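# Spread the towel flat beside the basket, then withdraw

## Task

Lay the towel out flat on the table as a single layer, keeping it at least one finger's width inside the table edge, at least two finger widths away from the basket's rim, and more than a hand's width away from the column of either arm. The basket must end up upright with all of its base on the table, no more than three finger widths from its starting spot and turned roughly as it began. Release everything and move the arms away at the end; anything that stays in place only because the robot holds it does not count.

## Robot and tools

Robot: two six-joint arms, left_arm and right_arm, each with a parallel gripper. Every row, list and reading covers the joints in this order: waist, shoulder, elbow, wrist pitch, wrist yaw, wrist roll, then the finger opening. Nominal joint ranges in radians: waist -2.618 to 3.054, shoulder 0.000 to 3.142, elbow 0.000 to 3.142, wrist pitch -1.571 to 1.571, wrist yaw -1.571 to 1.571, wrist roll -2.094 to 2.094. Actual stops may sit up to 0.036 rad either side of these.

Frame: one scene frame with its origin on the tabletop midway between the arms; +z is up, +x reaches out over the table, and left_arm sits on the +y side. The names left and right are labels for the arms, not image sides. The printed gripper position (metres) and orientation (quaternion wxyz) may be slightly wrong, more so at long reach. The gripper's fingers point along its own +z and close along its y; the reported point lies between the pads, just under 1 cm behind the tips.

Row format (shared by both motion tools): one flat list of 14 numbers covering both arms, even if only one moves: left_arm's six joint angles then its opening, followed by right_arm's six angles and opening. Joint numbers are absolute target angles in radians, the same quantities shown in Joint positions, not offsets. Opening runs from -1 (closed) to +1 (fully open, 0.087 m pad gap). Optionally append 12 stiffness factors in 0 to 1 (left six joints, then right six) that scale each joint's position gain and persist until changed.

execute_actions(actions): a list of actions run in sequence. Each action is a table of up to 15 rows, one row per 1/30 s control step; if fewer rows are given, the last repeats to fill 15 steps. An empty list just returns the current state and images. A target more than 0.036 rad outside a joint's range, and farther out than its current angle, gets the call refused. A joint pushed to its real stop is clipped there and the result may say "joint sent to its limit"; missing that line does not prove there is room left.

move(target, speed, blocking): drives all joints from their current angles toward the absolute row in target, with every joint's path at the same fraction done, so grippers travel along curves. speed is the peak rate in rad/s of the joint with the longest travel, 0.01 to 2, default 0.5. Paths take 0.5 to 10 s; longer ones are cut off at 10 s short of target. Finger openings take effect at the start. Moves ignore obstacles and the other arm, and faster moves hit harder; aiming past a contact presses harder. With blocking=false, the call returns after 0.5 s while motion continues; check with wait(0), and use wait or stop before sending new rows or moves. The result adds a "move:" line: the ending (done, off_target, moving, held, fault; arms not named finished normally), limits=held or limits=none (whether a check blocked steps), and each arm's joint farthest from target. After limits=held the arm can suddenly move faster than requested.

wait(seconds): 0 to 10 s, arms hold their last command; returns early if a running move finishes. stop(): brakes a running move; fast arms need room to stop; fingers keep moving. zoom_image(camera, region): enlarges a pixel box [x0, y0, x1, y1] (at most 504 by 504, origin top-left) from the latest image of cam_head_left, cam_head_right, cam_high, cam_left_wrist or cam_right_wrist, all 504x504. finished_scene(scene): ends the scene (number 1 or 2) after the last command is held and reports success; irreversible.

Reading results: the state line gives each gripper's pose. Joint positions and Joint velocities list each arm's joints (rad, rad/s) plus pad gap (m). Joint targets shows what the joints are currently driven toward; resend those values to hold a joint still. grip_measured is the measured opening on the command scale; each gripper reads off by up to about 1 mm, consistently. Joint torques are raw drive outputs with offsets and noise, not pure load. Calls that ran actions list joint angles at some steps; HELD marks steps where an arm's row was partly blocked. "joint command not followed" means a clearance check altered targets. FAULT and OVER-TEMPERATURE FAULT lines report arm stops.

Motion behaviour: each step, a joint's command stays within a lead of its measured angle (waist 0.202, shoulder 0.258, elbow 0.238, wrist pitch 0.573, wrist yaw and roll 0.522 rad), and targets that would shift a gripper more than 70 mm are scaled back, so big changes need several actions; resend unfinished motion. Friction may leave a joint about 0.031 rad off, and tiny commands may do nothing. The robot keeps executing its last command while you compose replies.

Gripping: fingers go to the commanded opening. To hold something, command about 0.02 under grip_measured for a firm grip, less for a light one. Pads push up to about 20 N; closing fast can squeeze harder or bounce open. Expect occasional brief tugs on held items.

Avoid: knocking anything off the table (instant failure), tipping or shoving the basket, drops, slams, hard pushes, and arm-to-arm collisions. Holding loads heats motors: MOTOR HOT warns at 75 °C, 90 °C halts that arm for 10 s, 100 °C makes the arm go limp and fall. Finish with the grippers open and both arms lifted clear of the towel and basket.

Each tool is called after ">>>" in YAML: its name, and indented under it one key for each argument.

## Session

>>> execute_actions:
  actions: []

Scene clock: 0.00 s.
left_arm: end_effector_position=(+0.3164, +0.3799, +0.3737) grip_measured=+0.990 end_effector_quat_wxyz=(+0.715, -0.464, +0.517, -0.073) | right_arm: end_effector_position=(+0.3799, +0.1637, +0.3458) grip_measured=+1.000 end_effector_quat_wxyz=(+0.693, -0.464, +0.504, -0.223)
Joint names: [waist, shoulder, elbow, wrist pitch, wrist yaw, wrist roll]
Joint positions: left_arm=[-0.189  0.701  0.906 -0.158 -0.757 -0.8    0.087] | right_arm=[ 1.38   2.127  1.933  0.278  0.77  -1.113  0.087]
Joint velocities: left_arm=[ 0.007  0.002 -0.002 -0.066 -0.007 -0.066 -0.   ] | right_arm=[ 0.012 -0.007 -0.017 -0.037  0.022  0.022  0.   ]
Joint torques (N m, as the arm reports them, + toward a larger angle): no reading
Motor temperatures (°C, as the motors report them): left_arm=[28 29 28 30 30 30] | right_arm=[27 30 28 30 27 31]
Joint targets: left_arm=[-0.189 0.701 0.906 -0.158 -0.757 -0.800] | right_arm=[1.380 2.127 1.933 0.278 0.770 -1.113]
Joint stiffness scale: left_arm=[1. 1. 1. 1. 1. 1.] | right_arm=[1. 1. 1. 1. 1. 1.]

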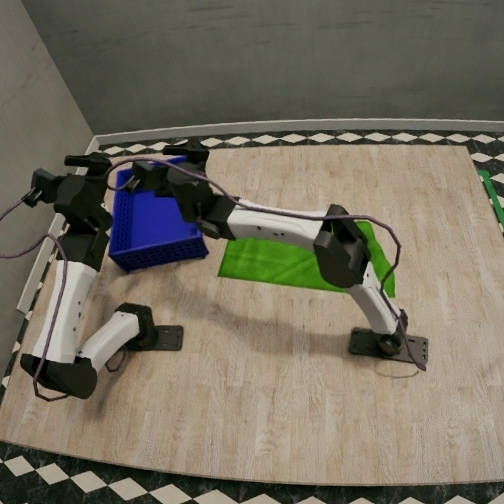

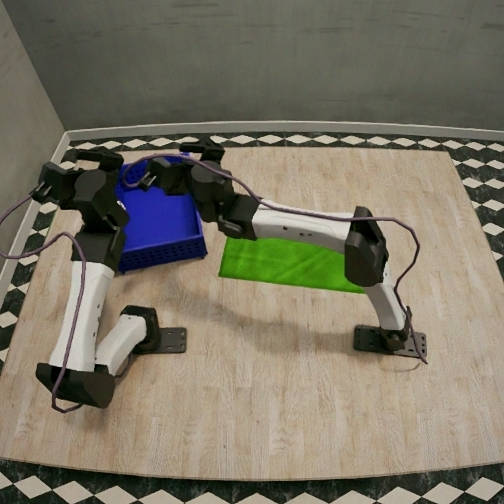

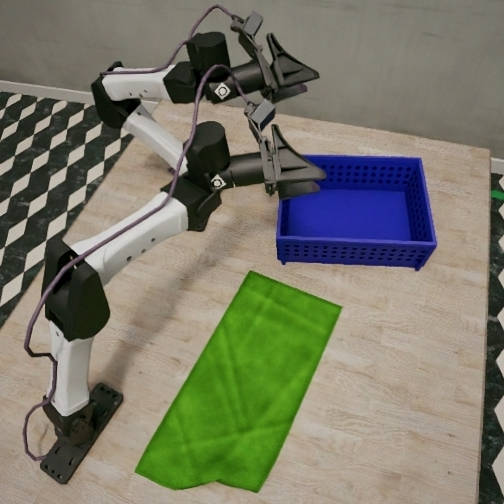

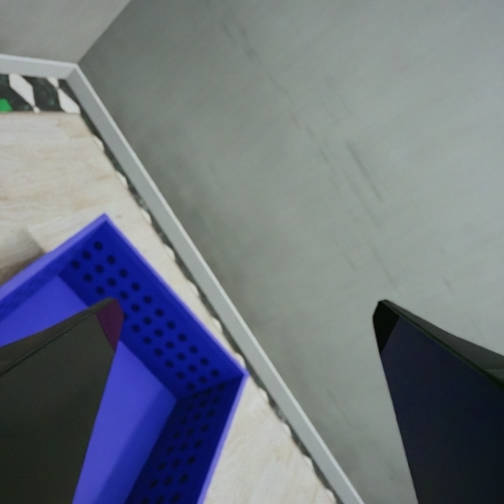

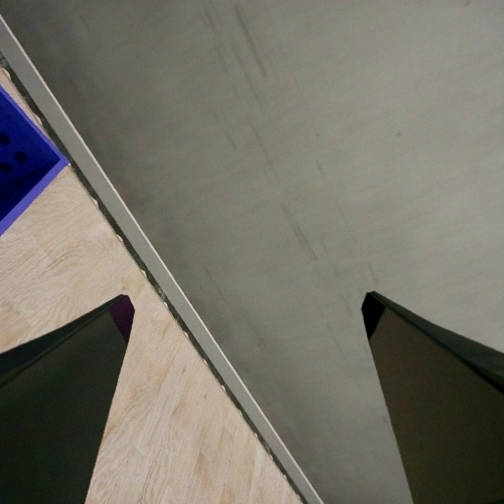

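>>> move:
  target: [0,1.0,1.0,-1.2,0,0,1,0,1.0,1.0,-1.2,0,0,1]
  speed: 0.8

>>> zoom_image:
  camera: "cam_high"
  region: [100,250,380,504]

Scene clock: 3.70 s.
left_arm: end_effector_position=(+0.2059, +0.3263, +0.1425) grip_measured=+0.990 end_effector_quat_wxyz=(+0.182, -0.030, +0.983, +0.009) | right_arm: end_effector_position=(+0.2108, -0.3620, +0.1532) grip_measured=+1.000 end_effector_quat_wxyz=(+0.195, +0.077, +0.977, -0.022)
Joint names: [waist, shoulder, elbow, wrist pitch, wrist yaw, wrist roll]
Joint positions: left_arm=[-0.011  0.981  0.971 -1.194 -0.01  -0.008  0.087] | right_arm=[ 0.013  1.014  1.021 -1.183  0.011 -0.007  0.087]
Joint velocities: left_arm=[-0.007 -0.012 -0.012 -0.066 -0.007  0.007  0.001] | right_arm=[ 0.012 -0.007 -0.007 -0.007  0.037  0.066  0.   ]
Joint torques (N m, as the arm reports them, + toward a larger angle): left_arm=[ 0.54 -0.23  8.04  1.   -0.02  0.13] | right_arm=[-1.16 -3.16  6.79  1.23 -0.04 -0.03]
Motor temperatures (°C, as the motors report them): left_arm=[28 29 29 31 30 30] | right_arm=[27 31 28 31 27 31]
Joint targets: left_arm=[-0.000 1.000 1.000 -1.200 0.000 0.000] | right_arm=[-0.000 1.000 1.000 -1.200 0.000 0.000]
Joint stiffness scale: left_arm=[1. 1. 1. 1. 1. 1.] | right_arm=[1. 1. 1. 1. 1. 1.]
move: off_target (left_arm, right_arm); limits=none; left_arm: farthest joint: the elbow, 0.029 radians from its target (0.094 radians at the start); right_arm: farthest joint: the elbow, 0.021 radians from its target (0.933 radians at the start)

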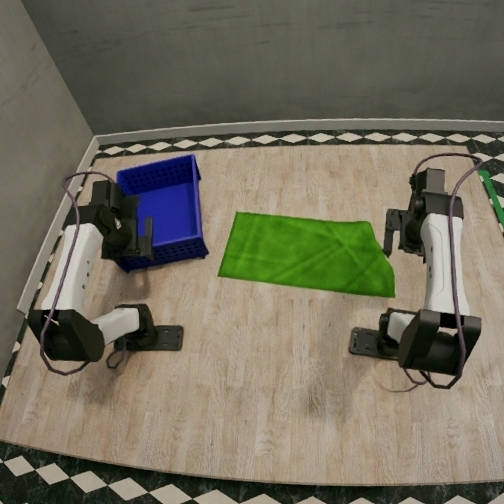

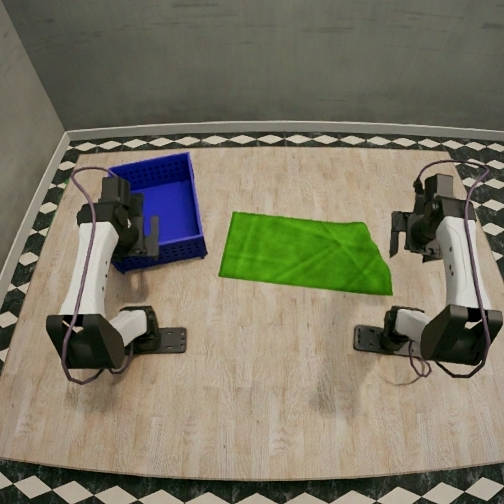

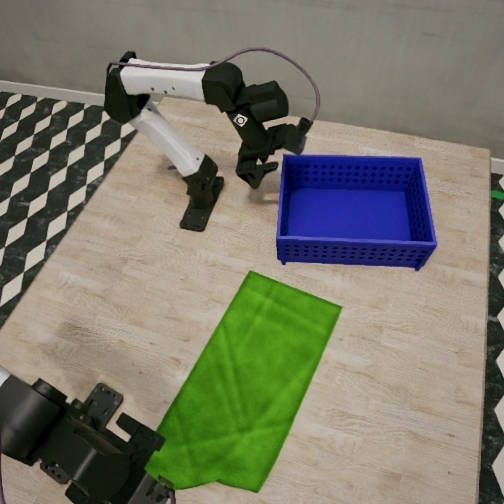

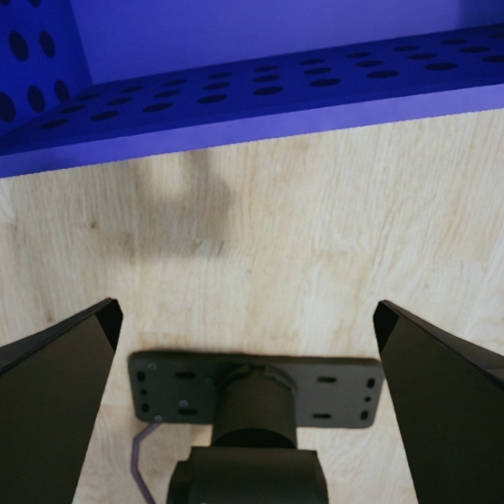

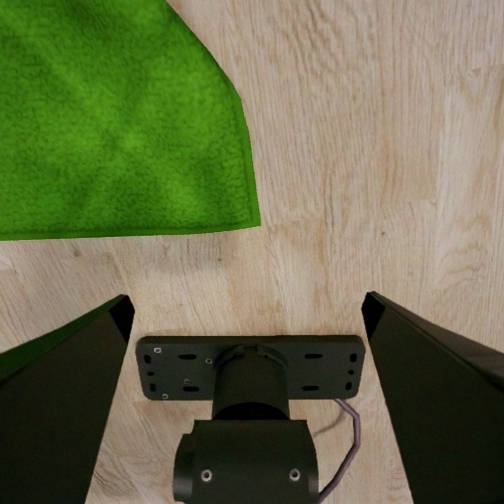

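Region (100, 250, 380, 504) of cam_high's 504x504 image, scaled by 1.800, with more detail than that image has; it fills the top 457 rows of this view, and the rest is white.

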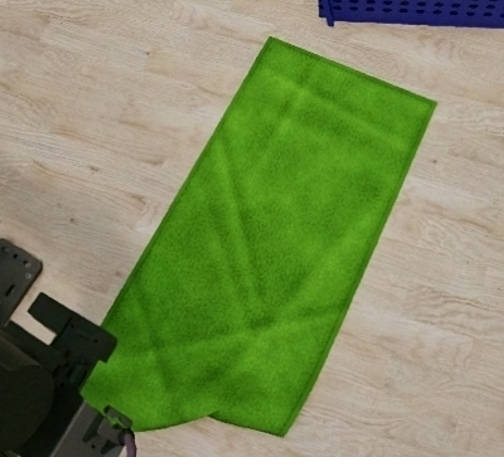

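>>> zoom_image:
  camera: "cam_head_left"
  region: [200,190,420,310]

>>> move:
  target: [0.6,0.6,0.9,-1.2,0,0,1,0.2,1.5,1.5,-1.2,0,0,1]
  speed: 0.8

Region (200, 190, 420, 310) of cam_head_left's 504x504 image, scaled by 2.291, with more detail than that image has; it fills the top 275 rows of this view, and the rest is white.

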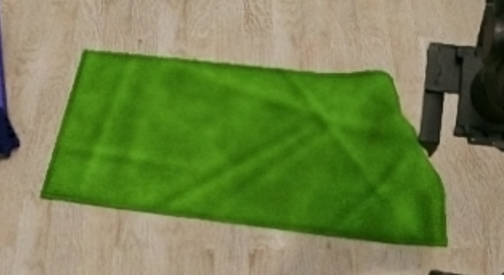

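Scene clock: 5.40 s.
left_arm: end_effector_position=(+0.1508, +0.4036, +0.1744) grip_measured=+0.990 end_effector_quat_wxyz=(+0.312, -0.306, +0.893, +0.106) | right_arm: end_effector_position=(+0.3284, -0.3284, +0.1905) grip_measured=+1.000 end_effector_quat_wxyz=(+0.193, -0.009, +0.981, -0.004)
Joint names: [waist, shoulder, elbow, wrist pitch, wrist yaw, wrist roll]
Joint positions: left_arm=[ 0.59   0.617  0.916 -1.199 -0.004 -0.007  0.087] | right_arm=[ 0.188  1.482  1.485 -1.185  0.009 -0.007  0.087]
Joint velocities: left_arm=[-0.002  0.007  0.007 -0.022 -0.022 -0.007 -0.001] | right_arm=[-0.012 -0.002 -0.017  0.066 -0.051  0.022  0.   ]
Joint torques (N m, as the arm reports them, + toward a larger angle): left_arm=[ 0.55 -0.35  4.45  1.47 -0.07  0.09] | right_arm=[ 0.82 -5.39 10.09  1.23 -0.05 -0.04]
Motor temperatures (°C, as the motors report them): left_arm=[28 29 29 31 30 30] | right_arm=[27 31 29 31 27 31]
Joint targets: left_arm=[0.600 0.600 0.900 -1.200 -0.000 0.000] | right_arm=[0.200 1.500 1.500 -1.200 0.000 -0.000]
Joint stiffness scale: left_arm=[1. 1. 1. 1. 1. 1.] | right_arm=[1. 1. 1. 1. 1. 1.]
move: done; limits=none; left_arm: farthest joint: the shoulder, 0.017 radians from its target (0.381 radians at the start); right_arm: farthest joint: the shoulder, 0.018 radians from its target (0.486 radians at the start)

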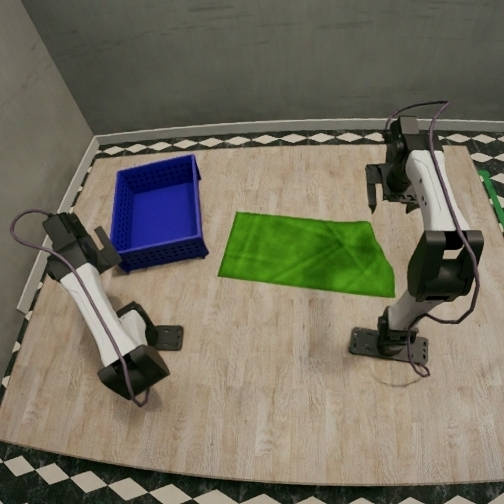

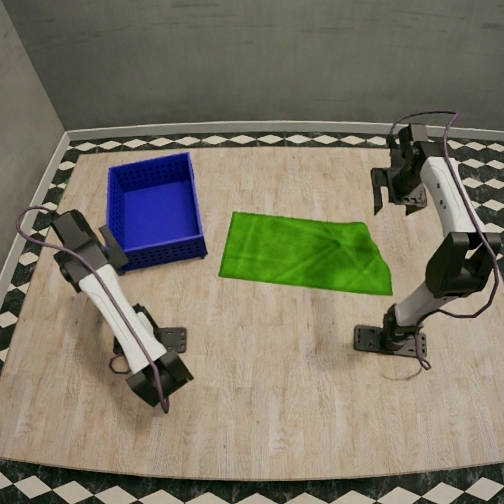

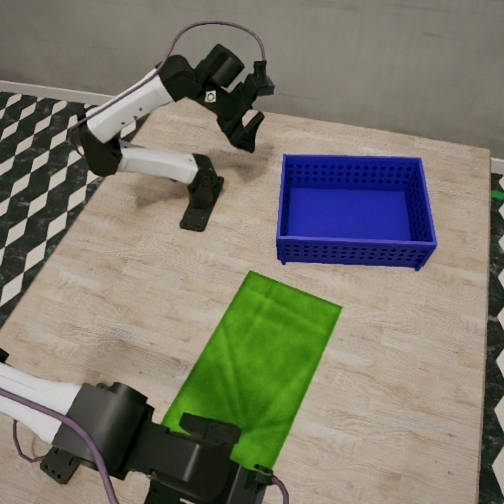

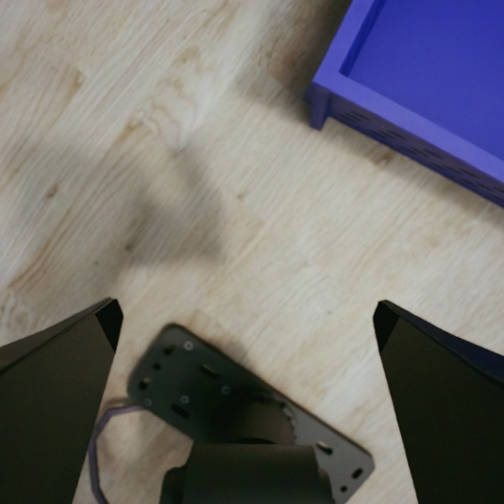

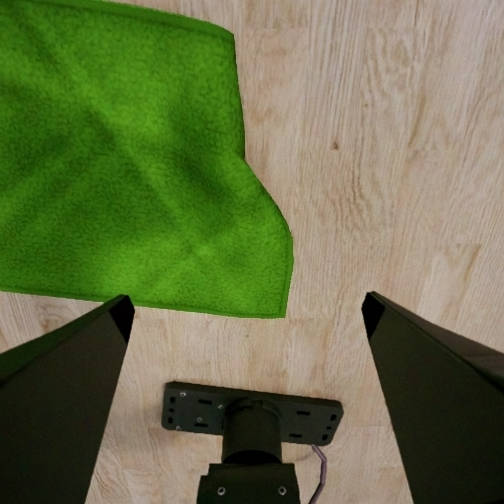

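>>> move:
  target: [0.6,0.6,0.9,-1.2,0,0,1,0.27,1.953,1.653,-1.27,0,1.5,0.2]
  speed: 1

Scene clock: 9.93 s.
left_arm: end_effector_position=(+0.1508, +0.4036, +0.1744) grip_measured=+0.990 end_effector_quat_wxyz=(+0.312, -0.306, +0.893, +0.106) | right_arm: end_effector_position=(+0.3921, -0.2606, +0.0964) grip_measured=+0.200 end_effector_quat_wxyz=(+0.008, +0.648, +0.761, +0.002)
Joint names: [waist, shoulder, elbow, wrist pitch, wrist yaw, wrist roll]
Joint positions: left_arm=[ 0.59   0.617  0.916 -1.199 -0.004 -0.007  0.087] | right_arm=[ 0.257  1.933  1.637 -1.261  0.009  1.493  0.052]
Joint velocities: left_arm=[ 0.002 -0.022  0.002 -0.037  0.037 -0.007  0.   ] | right_arm=[-0.012 -0.002 -0.012  0.037  0.037  0.007 -0.001]
Joint torques (N m, as the arm reports them, + toward a larger angle): left_arm=[ 0.5  -0.31  4.56  1.48 -0.07  0.09] | right_arm=[ 0.89 -9.45  9.51  0.33  0.01 -0.04]
Motor temperatures (°C, as the motors report them): left_arm=[28 29 29 32 30 30] | right_arm=[27 31 30 31 27 31]
Joint targets: left_arm=[0.600 0.600 0.900 -1.200 -0.000 0.000] | right_arm=[0.270 1.953 1.653 -1.270 0.000 1.500]
Joint stiffness scale: left_arm=[1. 1. 1. 1. 1. 1.] | right_arm=[1. 1. 1. 1. 1. 1.]
move: done; limits=none; left_arm: farthest joint: the shoulder, 0.017 radians from its target (0.017 radians at the start); right_arm: farthest joint: the shoulder, 0.020 radians from its target (0.471 radians at the start)

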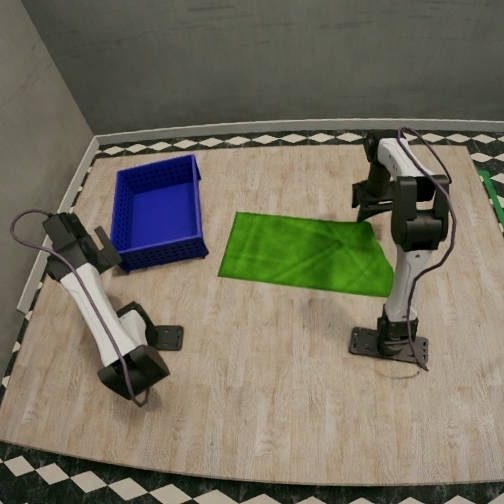

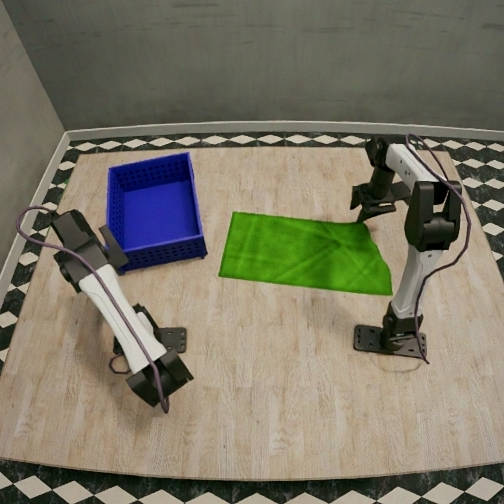

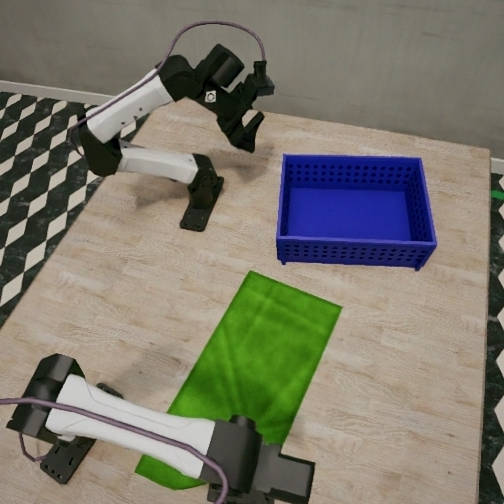

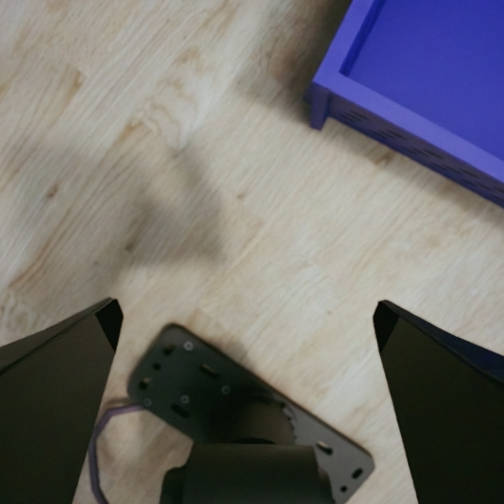

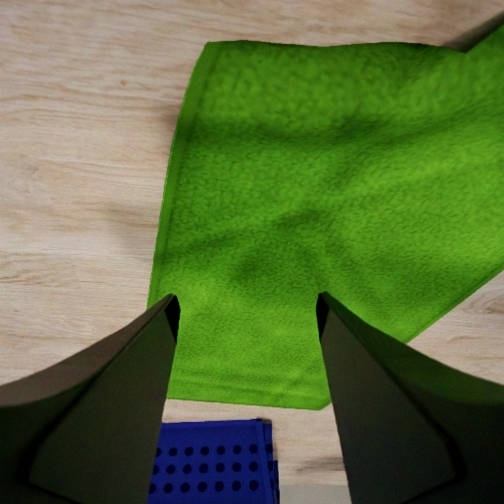

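>>> move:
  target: [0.6,0.6,0.9,-1.2,0,0,1,0.14,2.10,1.60,-1.08,0,1.5,0.2]

Scene clock: 11.67 s.
left_arm: end_effector_position=(+0.1508, +0.4036, +0.1744) grip_measured=+0.990 end_effector_quat_wxyz=(+0.312, -0.306, +0.893, +0.106) | right_arm: end_effector_position=(+0.4269, -0.3024, +0.0341) grip_measured=+0.200 end_effector_quat_wxyz=(+0.006, +0.690, +0.724, -0.001)
Joint names: [waist, shoulder, elbow, wrist pitch, wrist yaw, wrist roll]
Joint positions: left_arm=[ 0.59   0.617  0.916 -1.199 -0.004 -0.007  0.087] | right_arm=[ 0.145  2.089  1.614 -1.087  0.009  1.493  0.052]
Joint velocities: left_arm=[-0.007  0.002  0.002 -0.007 -0.007 -0.007  0.   ] | right_arm=[ 0.002  0.007  0.002 -0.007 -0.11   0.007 -0.001]
Joint torques (N m, as the arm reports them, + toward a larger angle): left_arm=[ 0.58 -0.3   4.53  1.47 -0.07  0.09] | right_arm=[ -0.54 -11.56   6.63   0.49   0.01  -0.03]
Motor temperatures (°C, as the motors report them): left_arm=[28 29 30 32 30 30] | right_arm=[28 32 30 31 27 31]
Joint targets: left_arm=[0.600 0.600 0.900 -1.200 0.000 -0.000] | right_arm=[0.140 2.100 1.600 -1.080 -0.000 1.500]
Joint stiffness scale: left_arm=[1. 1. 1. 1. 1. 1.] | right_arm=[1. 1. 1. 1. 1. 1.]
move: done; limits=none; left_arm: farthest joint: the shoulder, 0.017 radians from its target (0.017 radians at the start); right_arm: farthest joint: the elbow, 0.014 radians from its target (0.037 radians at the start)

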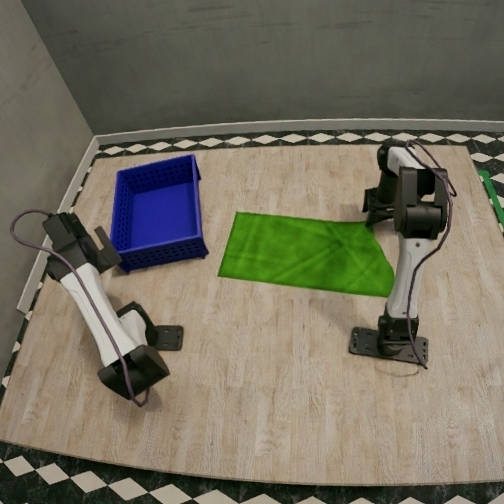

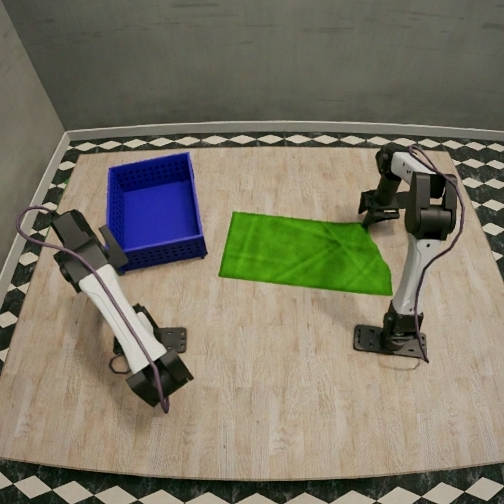

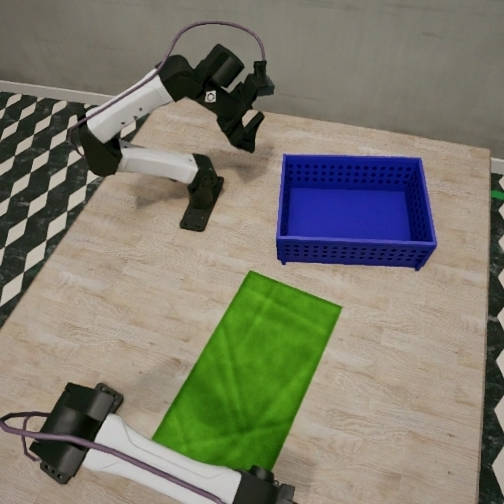

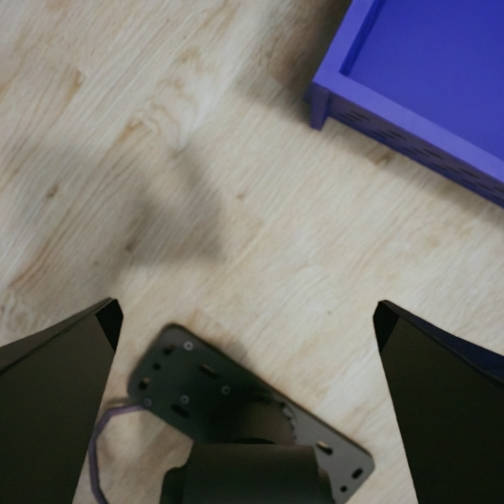

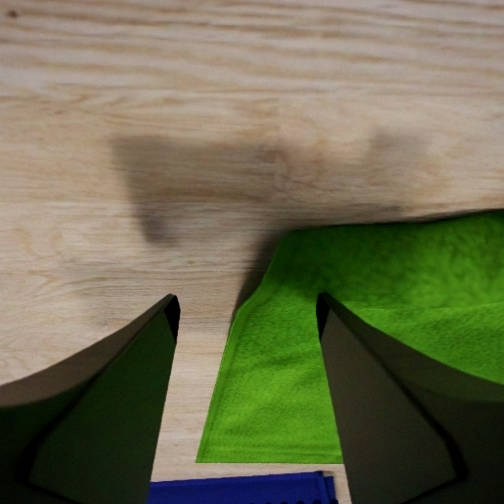

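>>> move:
  target: [0.6,0.6,0.9,-1.2,0,0,1,0.21,2.09,1.50,-0.99,0,1.5,0.2]
  speed: 0.2

>>> move:
  target: [0.6,0.6,0.9,-1.2,0,0,1,0.21,2.09,1.50,-0.99,0,1.5,-1]

>>> move:
  target: [0.6,0.6,0.9,-1.2,0,0,1,0.23,1.95,1.70,-1.32,0,1.5,-1]
  speed: 0.3

Scene clock: 13.90 s.
left_arm: end_effector_position=(+0.1508, +0.4036, +0.1744) grip_measured=+0.990 end_effector_quat_wxyz=(+0.312, -0.306, +0.893, +0.106) | right_arm: end_effector_position=(+0.4170, -0.2813, +0.0117) grip_measured=+0.200 end_effector_quat_wxyz=(+0.004, +0.670, +0.742, -0.003)
Joint names: [waist, shoulder, elbow, wrist pitch, wrist yaw, wrist roll]
Joint positions: left_arm=[ 0.59   0.617  0.916 -1.199 -0.004 -0.007  0.087] | right_arm=[ 0.199  2.089  1.521 -1.     0.009  1.493  0.052]
Joint velocities: left_arm=[ 0.002 -0.012 -0.012 -0.007 -0.007 -0.007  0.001] | right_arm=[ 0.012 -0.012  0.007 -0.007 -0.037  0.11  -0.   ]
Joint torques (N m, as the arm reports them, + toward a larger angle): left_arm=[ 0.59 -0.28  4.49  1.47 -0.05  0.11] | right_arm=[  0.68 -12.25   5.81   0.52   0.01  -0.03]
Motor temperatures (°C, as the motors report them): left_arm=[28 29 30 32 30 30] | right_arm=[28 32 30 31 27 31]
Joint targets: left_arm=[0.600 0.600 0.900 -1.200 0.000 0.000] | right_arm=[0.210 2.090 1.500 -0.990 0.000 1.500]
Joint stiffness scale: left_arm=[1. 1. 1. 1. 1. 1.] | right_arm=[1. 1. 1. 1. 1. 1.]
move: off_target (right_arm); limits=none; left_arm: farthest joint: the shoulder, 0.017 radians from its target (0.017 radians at the start); right_arm: farthest joint: the elbow, 0.021 radians from its target (0.114 radians at the start)

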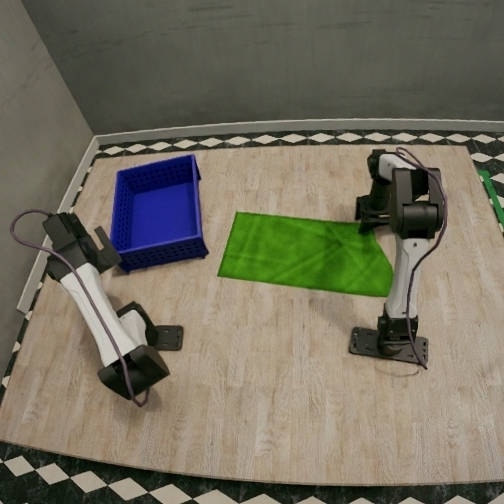

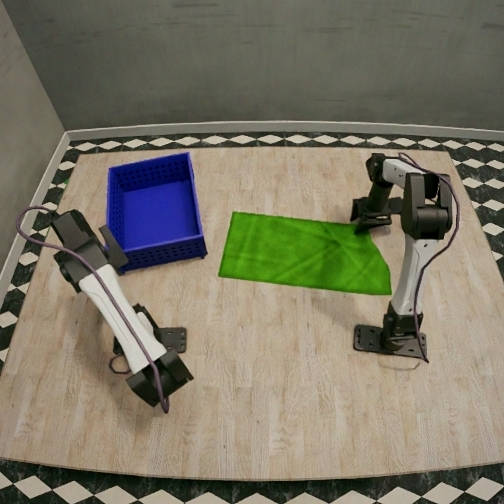

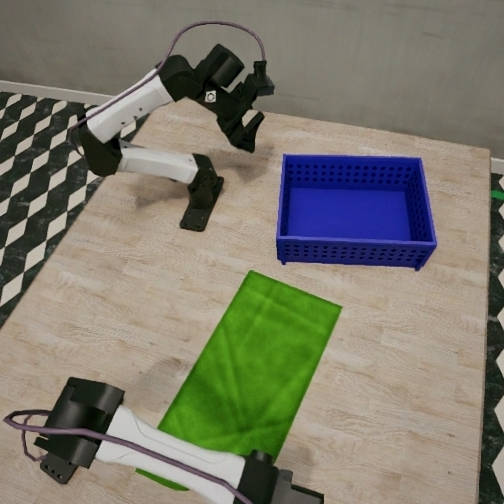

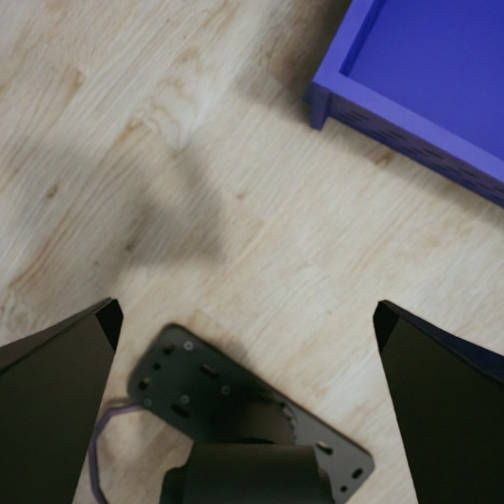

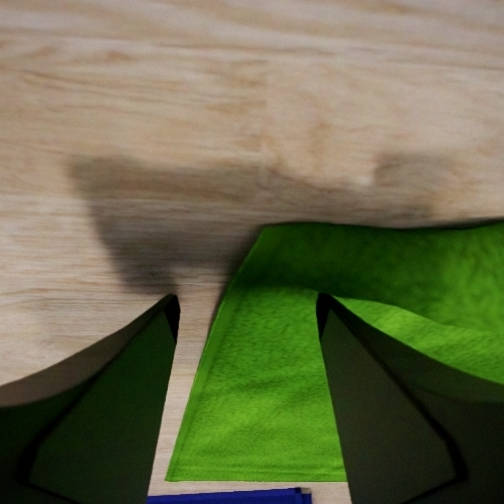

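Scene clock: 14.60 s.
left_arm: end_effector_position=(+0.1508, +0.4036, +0.1744) grip_measured=+0.990 end_effector_quat_wxyz=(+0.312, -0.306, +0.893, +0.106) | right_arm: end_effector_position=(+0.4176, -0.2813, +0.0117) grip_measured=-0.994 end_effector_quat_wxyz=(+0.005, +0.670, +0.742, -0.002)
Joint names: [waist, shoulder, elbow, wrist pitch, wrist yaw, wrist roll]
Joint positions: left_arm=[ 0.59   0.617  0.916 -1.199 -0.004 -0.007  0.087] | right_arm=[ 0.199  2.089  1.521 -0.998  0.009  1.493  0.   ]
Joint velocities: left_arm=[ 0.002 -0.017  0.007 -0.037  0.037 -0.022 -0.001] | right_arm=[ 0.007  0.007  0.012 -0.022  0.022 -0.037 -0.001]
Joint torques (N m, as the arm reports them, + toward a larger angle): left_arm=[ 0.53 -0.38  4.48  1.49 -0.06  0.09] | right_arm=[  0.77 -12.26   5.83   0.54   0.    -0.04]
Motor temperatures (°C, as the motors report them): left_arm=[28 29 30 32 30 30] | right_arm=[28 32 30 31 27 31]
Joint targets: left_arm=[0.600 0.600 0.900 -1.200 -0.000 -0.000] | right_arm=[0.210 2.090 1.500 -0.990 0.000 1.500]
Joint stiffness scale: left_arm=[1. 1. 1. 1. 1. 1.] | right_arm=[1. 1. 1. 1. 1. 1.]
move: off_target (right_arm); limits=none; left_arm: farthest joint: the shoulder, 0.017 radians from its target (0.017 radians at the start); right_arm: farthest joint: the elbow, 0.021 radians from its target (0.021 radians at the start)

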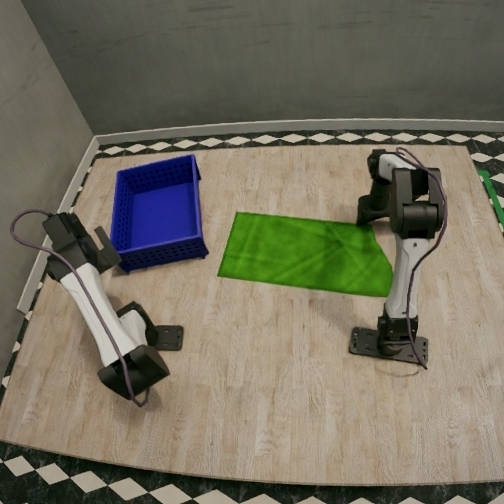

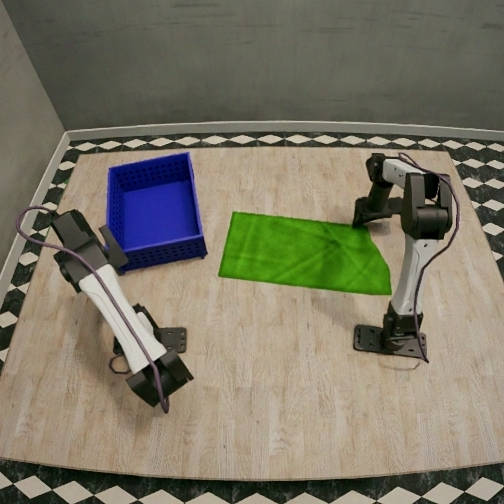

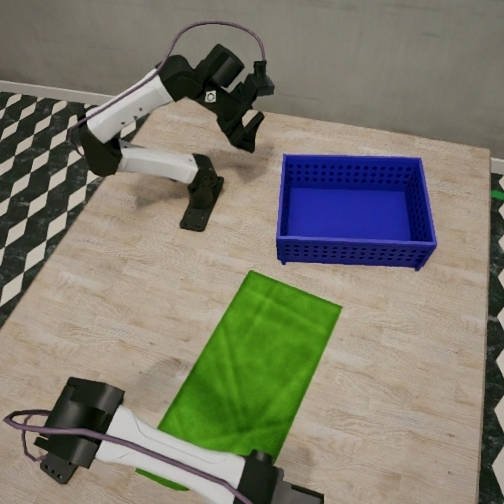

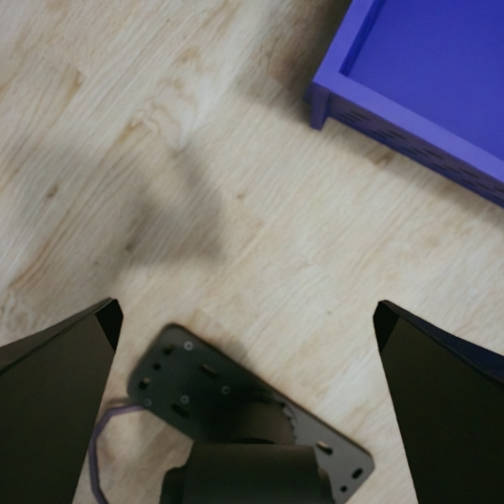

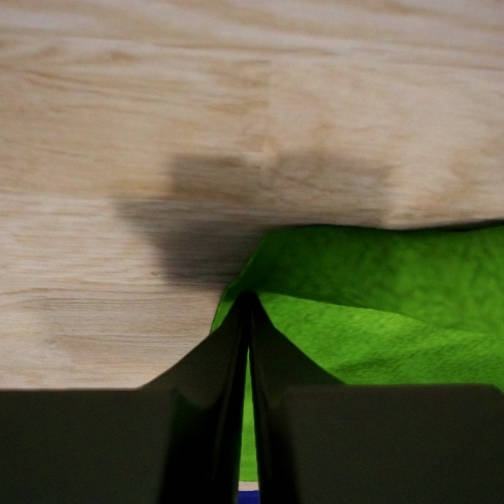

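Scene clock: 16.37 s.
left_arm: end_effector_position=(+0.1508, +0.4036, +0.1744) grip_measured=+0.990 end_effector_quat_wxyz=(+0.312, -0.306, +0.893, +0.106) | right_arm: end_effector_position=(+0.3958, -0.2751, +0.1019) grip_measured=-0.994 end_effector_quat_wxyz=(+0.001, +0.664, +0.748, -0.005)
Joint names: [waist, shoulder, elbow, wrist pitch, wrist yaw, wrist roll]
Joint positions: left_arm=[ 0.59   0.617  0.916 -1.199 -0.004 -0.007  0.087] | right_arm=[ 0.217  1.956  1.69  -1.311  0.009  1.494  0.   ]
Joint velocities: left_arm=[-0.002  0.007 -0.012  0.007 -0.081 -0.051 -0.001] | right_arm=[-0.012 -0.017  0.002  0.007 -0.022  0.037 -0.001]
Joint torques (N m, as the arm reports them, + toward a larger angle): left_arm=[ 0.59 -0.25  4.49  1.49 -0.05  0.09] | right_arm=[  0.91 -11.79   8.84   0.28   0.01  -0.03]
Motor temperatures (°C, as the motors report them): left_arm=[28 29 30 32 30 30] | right_arm=[28 33 31 31 27 31]
Joint targets: left_arm=[0.600 0.600 0.900 -1.200 0.000 0.000] | right_arm=[0.230 1.950 1.700 -1.320 -0.000 1.500]
Joint stiffness scale: left_arm=[1. 1. 1. 1. 1. 1.] | right_arm=[1. 1. 1. 1. 1. 1.]
move: done; limits=none; left_arm: farthest joint: the shoulder, 0.017 radians from its target (0.017 radians at the start); right_arm: farthest joint: the waist, 0.013 radians from its target (0.031 radians at the start)

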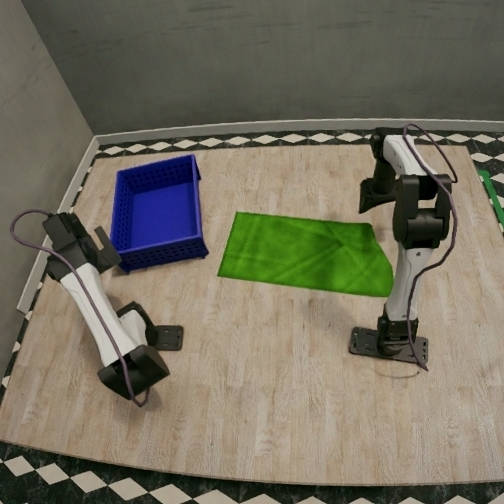

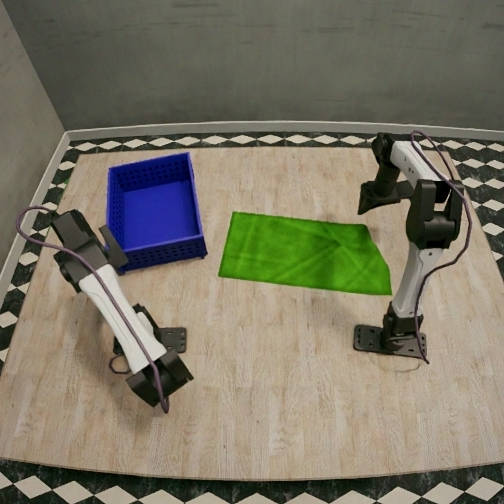

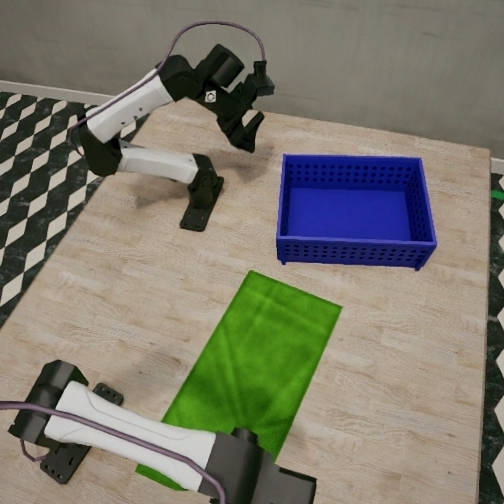

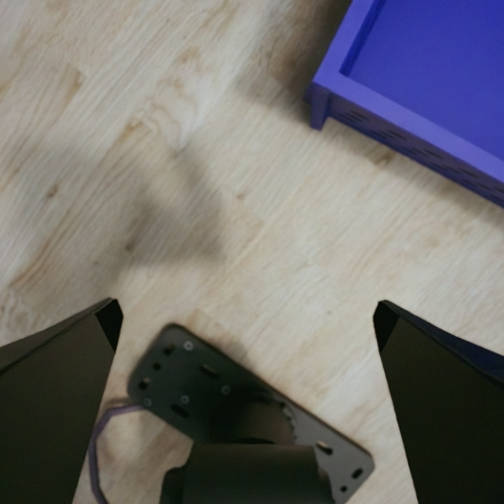

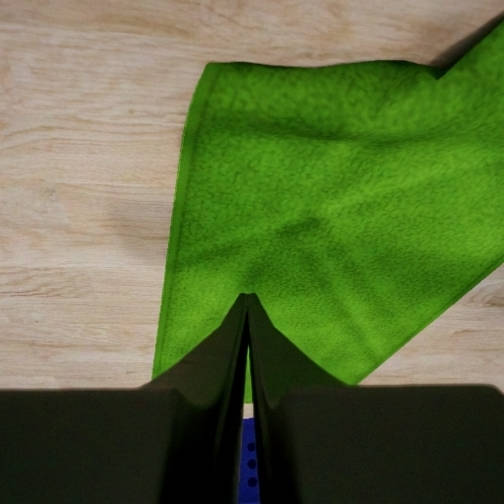

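>>> move:
  target: [0.6,0.6,0.9,-1.2,0,0,1,0.21,2.17,1.54,-1.02,0,1.5,0.2]
  speed: 0.25

>>> execute_actions:
  actions:
    - [[0.6,0.6,0.9,-1.2,0,0,1,0.21,2.17,1.54,-1.02,0,1.5,-0.4]]
    - [[0.6,0.6,0.9,-1.2,0,0,1,0.21,2.17,1.54,-1.02,0,1.5,-1]]

Scene clock: 18.37 s.
left_arm: end_effector_position=(+0.1508, +0.4036, +0.1744) grip_measured=+0.990 end_effector_quat_wxyz=(+0.312, -0.306, +0.893, +0.106) | right_arm: end_effector_position=(+0.4120, -0.2744, +0.0091) grip_measured=+0.200 end_effector_quat_wxyz=(-0.018, +0.664, +0.747, -0.021)
Joint names: [waist, shoulder, elbow, wrist pitch, wrist yaw, wrist roll]
Joint positions: left_arm=[ 0.59   0.617  0.916 -1.199 -0.004 -0.007  0.087] | right_arm=[ 0.215  2.13   1.572 -1.066  0.005  1.493  0.052]
Joint velocities: left_arm=[-0.022  0.002 -0.002  0.022  0.022 -0.007 -0.001] | right_arm=[-0.007 -0.002 -0.012  0.007 -0.007  0.007 -0.   ]
Joint torques (N m, as the arm reports them, + toward a larger angle): left_arm=[ 0.62 -0.33  4.56  1.48 -0.06  0.09] | right_arm=[-0.58 -9.54  4.67  0.84  0.04 -0.03]
Motor temperatures (°C, as the motors report them): left_arm=[28 29 30 33 30 30] | right_arm=[28 33 31 31 27 31]
Joint targets: left_arm=[0.600 0.600 0.900 -1.200 -0.000 -0.000] | right_arm=[0.210 2.170 1.540 -1.020 -0.000 1.500]
Joint stiffness scale: left_arm=[1. 1. 1. 1. 1. 1.] | right_arm=[1. 1. 1. 1. 1. 1.]
move: off_target (right_arm); limits=none; left_arm: farthest joint: the shoulder, 0.017 radians from its target (0.017 radians at the start); right_arm: farthest joint: the wrist pitch, 0.046 radians from its target (0.291 radians at the start)

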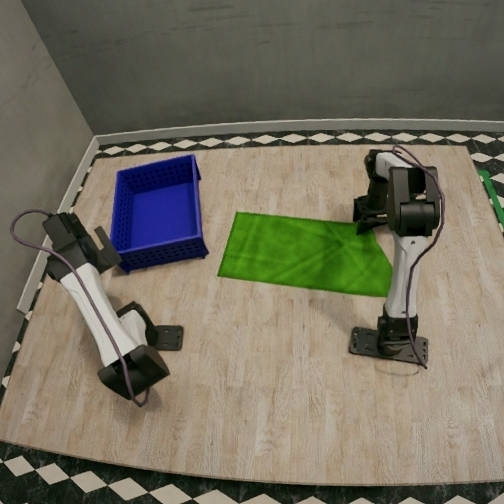

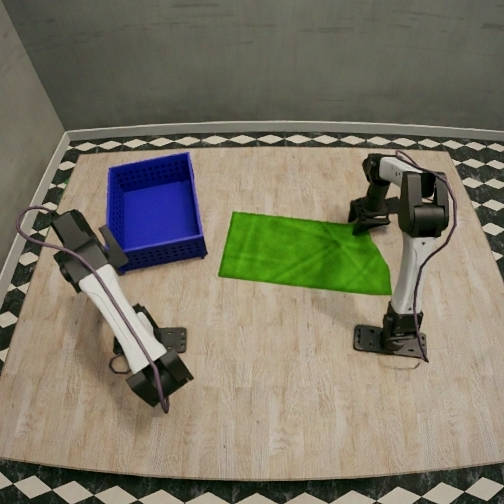

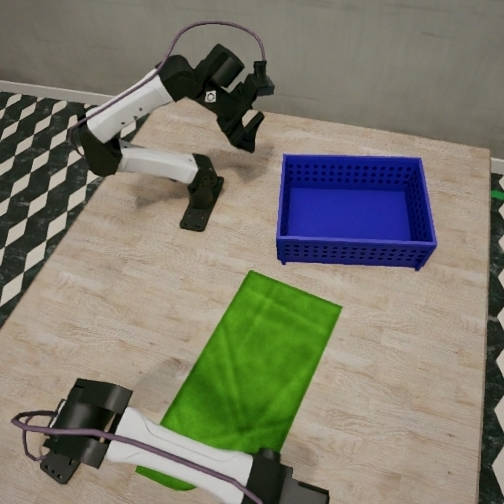

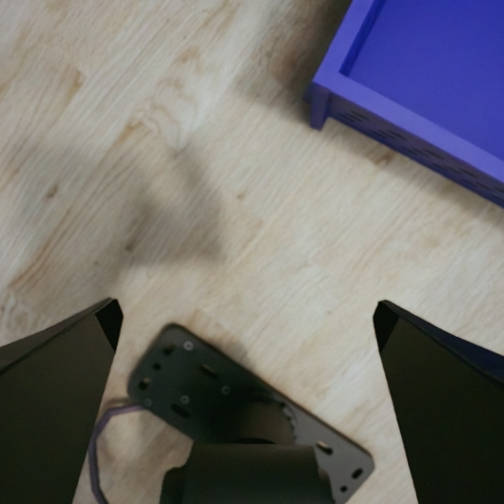

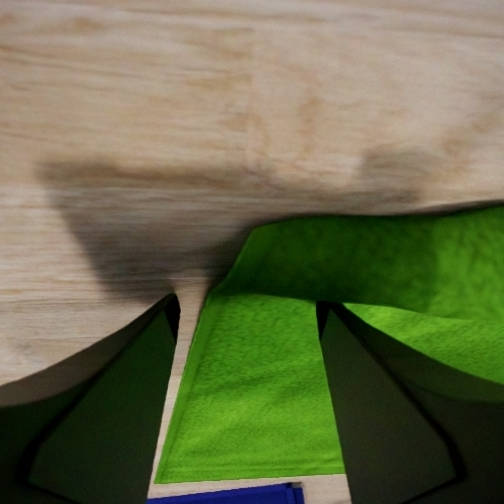

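Scene clock: 19.37 s.
left_arm: end_effector_position=(+0.1508, +0.4036, +0.1744) grip_measured=+0.990 end_effector_quat_wxyz=(+0.312, -0.306, +0.893, +0.106) | right_arm: end_effector_position=(+0.4190, -0.2730, +0.0088) grip_measured=-0.967 end_effector_quat_wxyz=(-0.010, +0.665, +0.746, -0.009)
Joint names: [waist, shoulder, elbow, wrist pitch, wrist yaw, wrist roll]
Joint positions: left_arm=[ 0.59   0.617  0.916 -1.199 -0.004 -0.007  0.087] | right_arm=[ 0.215  2.131  1.572 -1.039 -0.001  1.496  0.001]
Joint velocities: left_arm=[ 0.007  0.027 -0.002 -0.007 -0.051 -0.007  0.   ] | right_arm=[ 0.002  0.002  0.002 -0.037 -0.037 -0.022  0.   ]
Joint torques (N m, as the arm reports them, + toward a larger angle): left_arm=[ 0.64 -0.31  4.53  1.47 -0.06  0.1 ] | right_arm=[-0.54 -9.44  4.8   0.57  0.11 -0.06]
Motor temperatures (°C, as the motors report them): left_arm=[28 29 30 33 30 30] | right_arm=[28 34 31 31 27 31]
Joint targets: left_arm=[0.600 0.600 0.900 -1.200 0.000 -0.000] | right_arm=[0.210 2.170 1.540 -1.020 0.000 1.500]
Joint stiffness scale: left_arm=[1. 1. 1. 1. 1. 1.] | right_arm=[1. 1. 1. 1. 1. 1.]
Step readings (joint positions; steps 1 to 15: 1st action; 16 to 30: 2nd action):
0: left_arm=[0.590 0.617 0.916 -1.199 -0.004 -0.007] | right_arm=[0.215 2.130 1.572 -1.066 0.005 1.493]
1: left_arm=[0.590 0.617 0.916 -1.199 -0.004 -0.007] | right_arm=[0.215 2.130 1.572 -1.058 0.004 1.495]
2: left_arm=[0.590 0.617 0.916 -1.199 -0.004 -0.007] | right_arm=[0.215 2.131 1.572 -1.043 0.003 1.496]
4: left_arm=[0.590 0.617 0.916 -1.199 -0.004 -0.007] | right_arm=[0.215 2.131 1.572 -1.035 0.002 1.496]
8: left_arm=[0.590 0.617 0.916 -1.199 -0.004 -0.007] | right_arm=[0.215 2.131 1.572 -1.035 0.002 1.496]
15: left_arm=[0.590 0.617 0.916 -1.199 -0.004 -0.007] | right_arm=[0.215 2.131 1.572 -1.035 0.002 1.496]
16: left_arm=[0.590 0.617 0.916 -1.199 -0.004 -0.007] | right_arm=[0.215 2.131 1.572 -1.035 0.002 1.496]
17: left_arm=[0.590 0.617 0.916 -1.199 -0.004 -0.007] | right_arm=[0.215 2.131 1.572 -1.039 0.000 1.496]
19: left_arm=[0.590 0.617 0.916 -1.199 -0.004 -0.007] | right_arm=[0.215 2.131 1.572 -1.039 -0.001 1.496]
23: left_arm=[0.590 0.617 0.916 -1.199 -0.004 -0.007] | right_arm=[0.215 2.131 1.572 -1.039 -0.001 1.496]
30: Joint positions above

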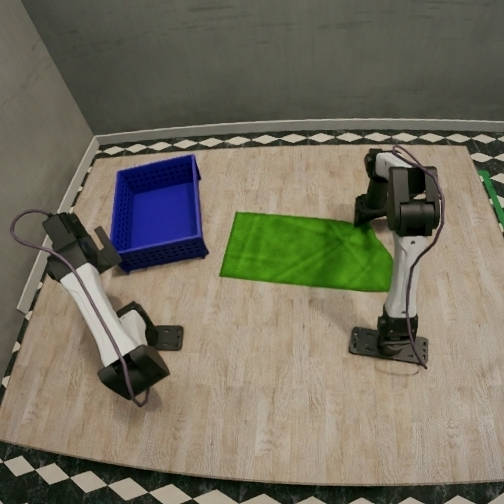

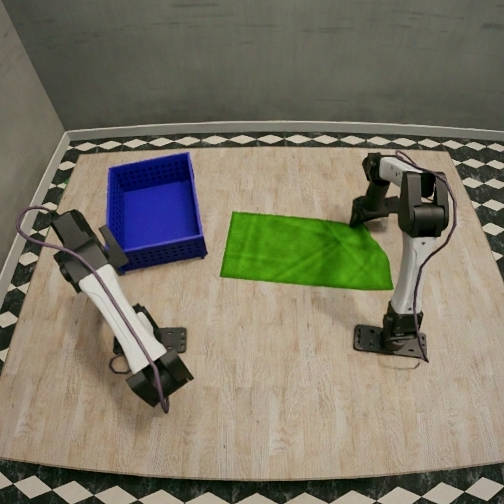

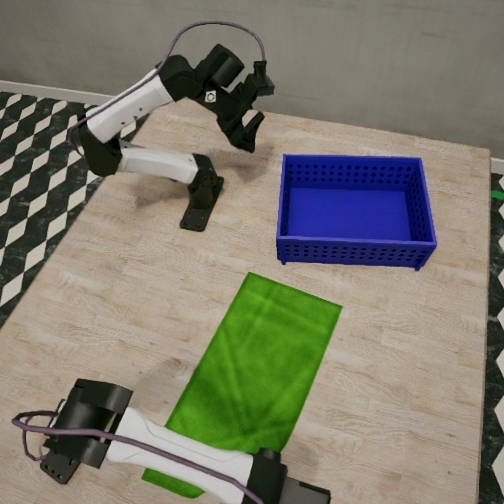

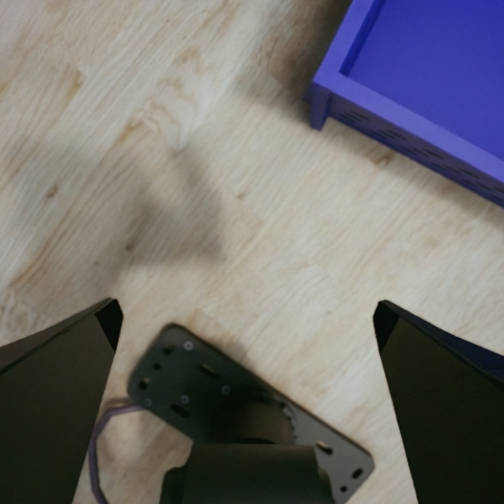

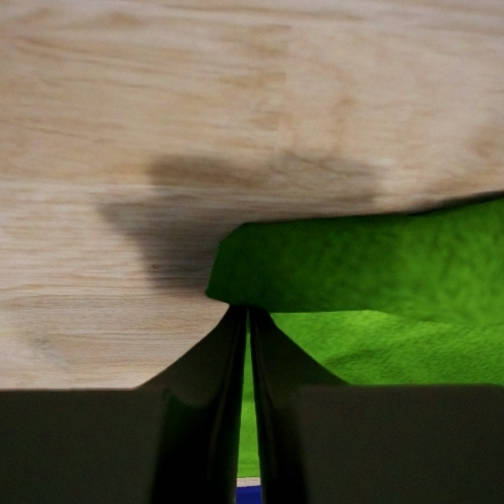

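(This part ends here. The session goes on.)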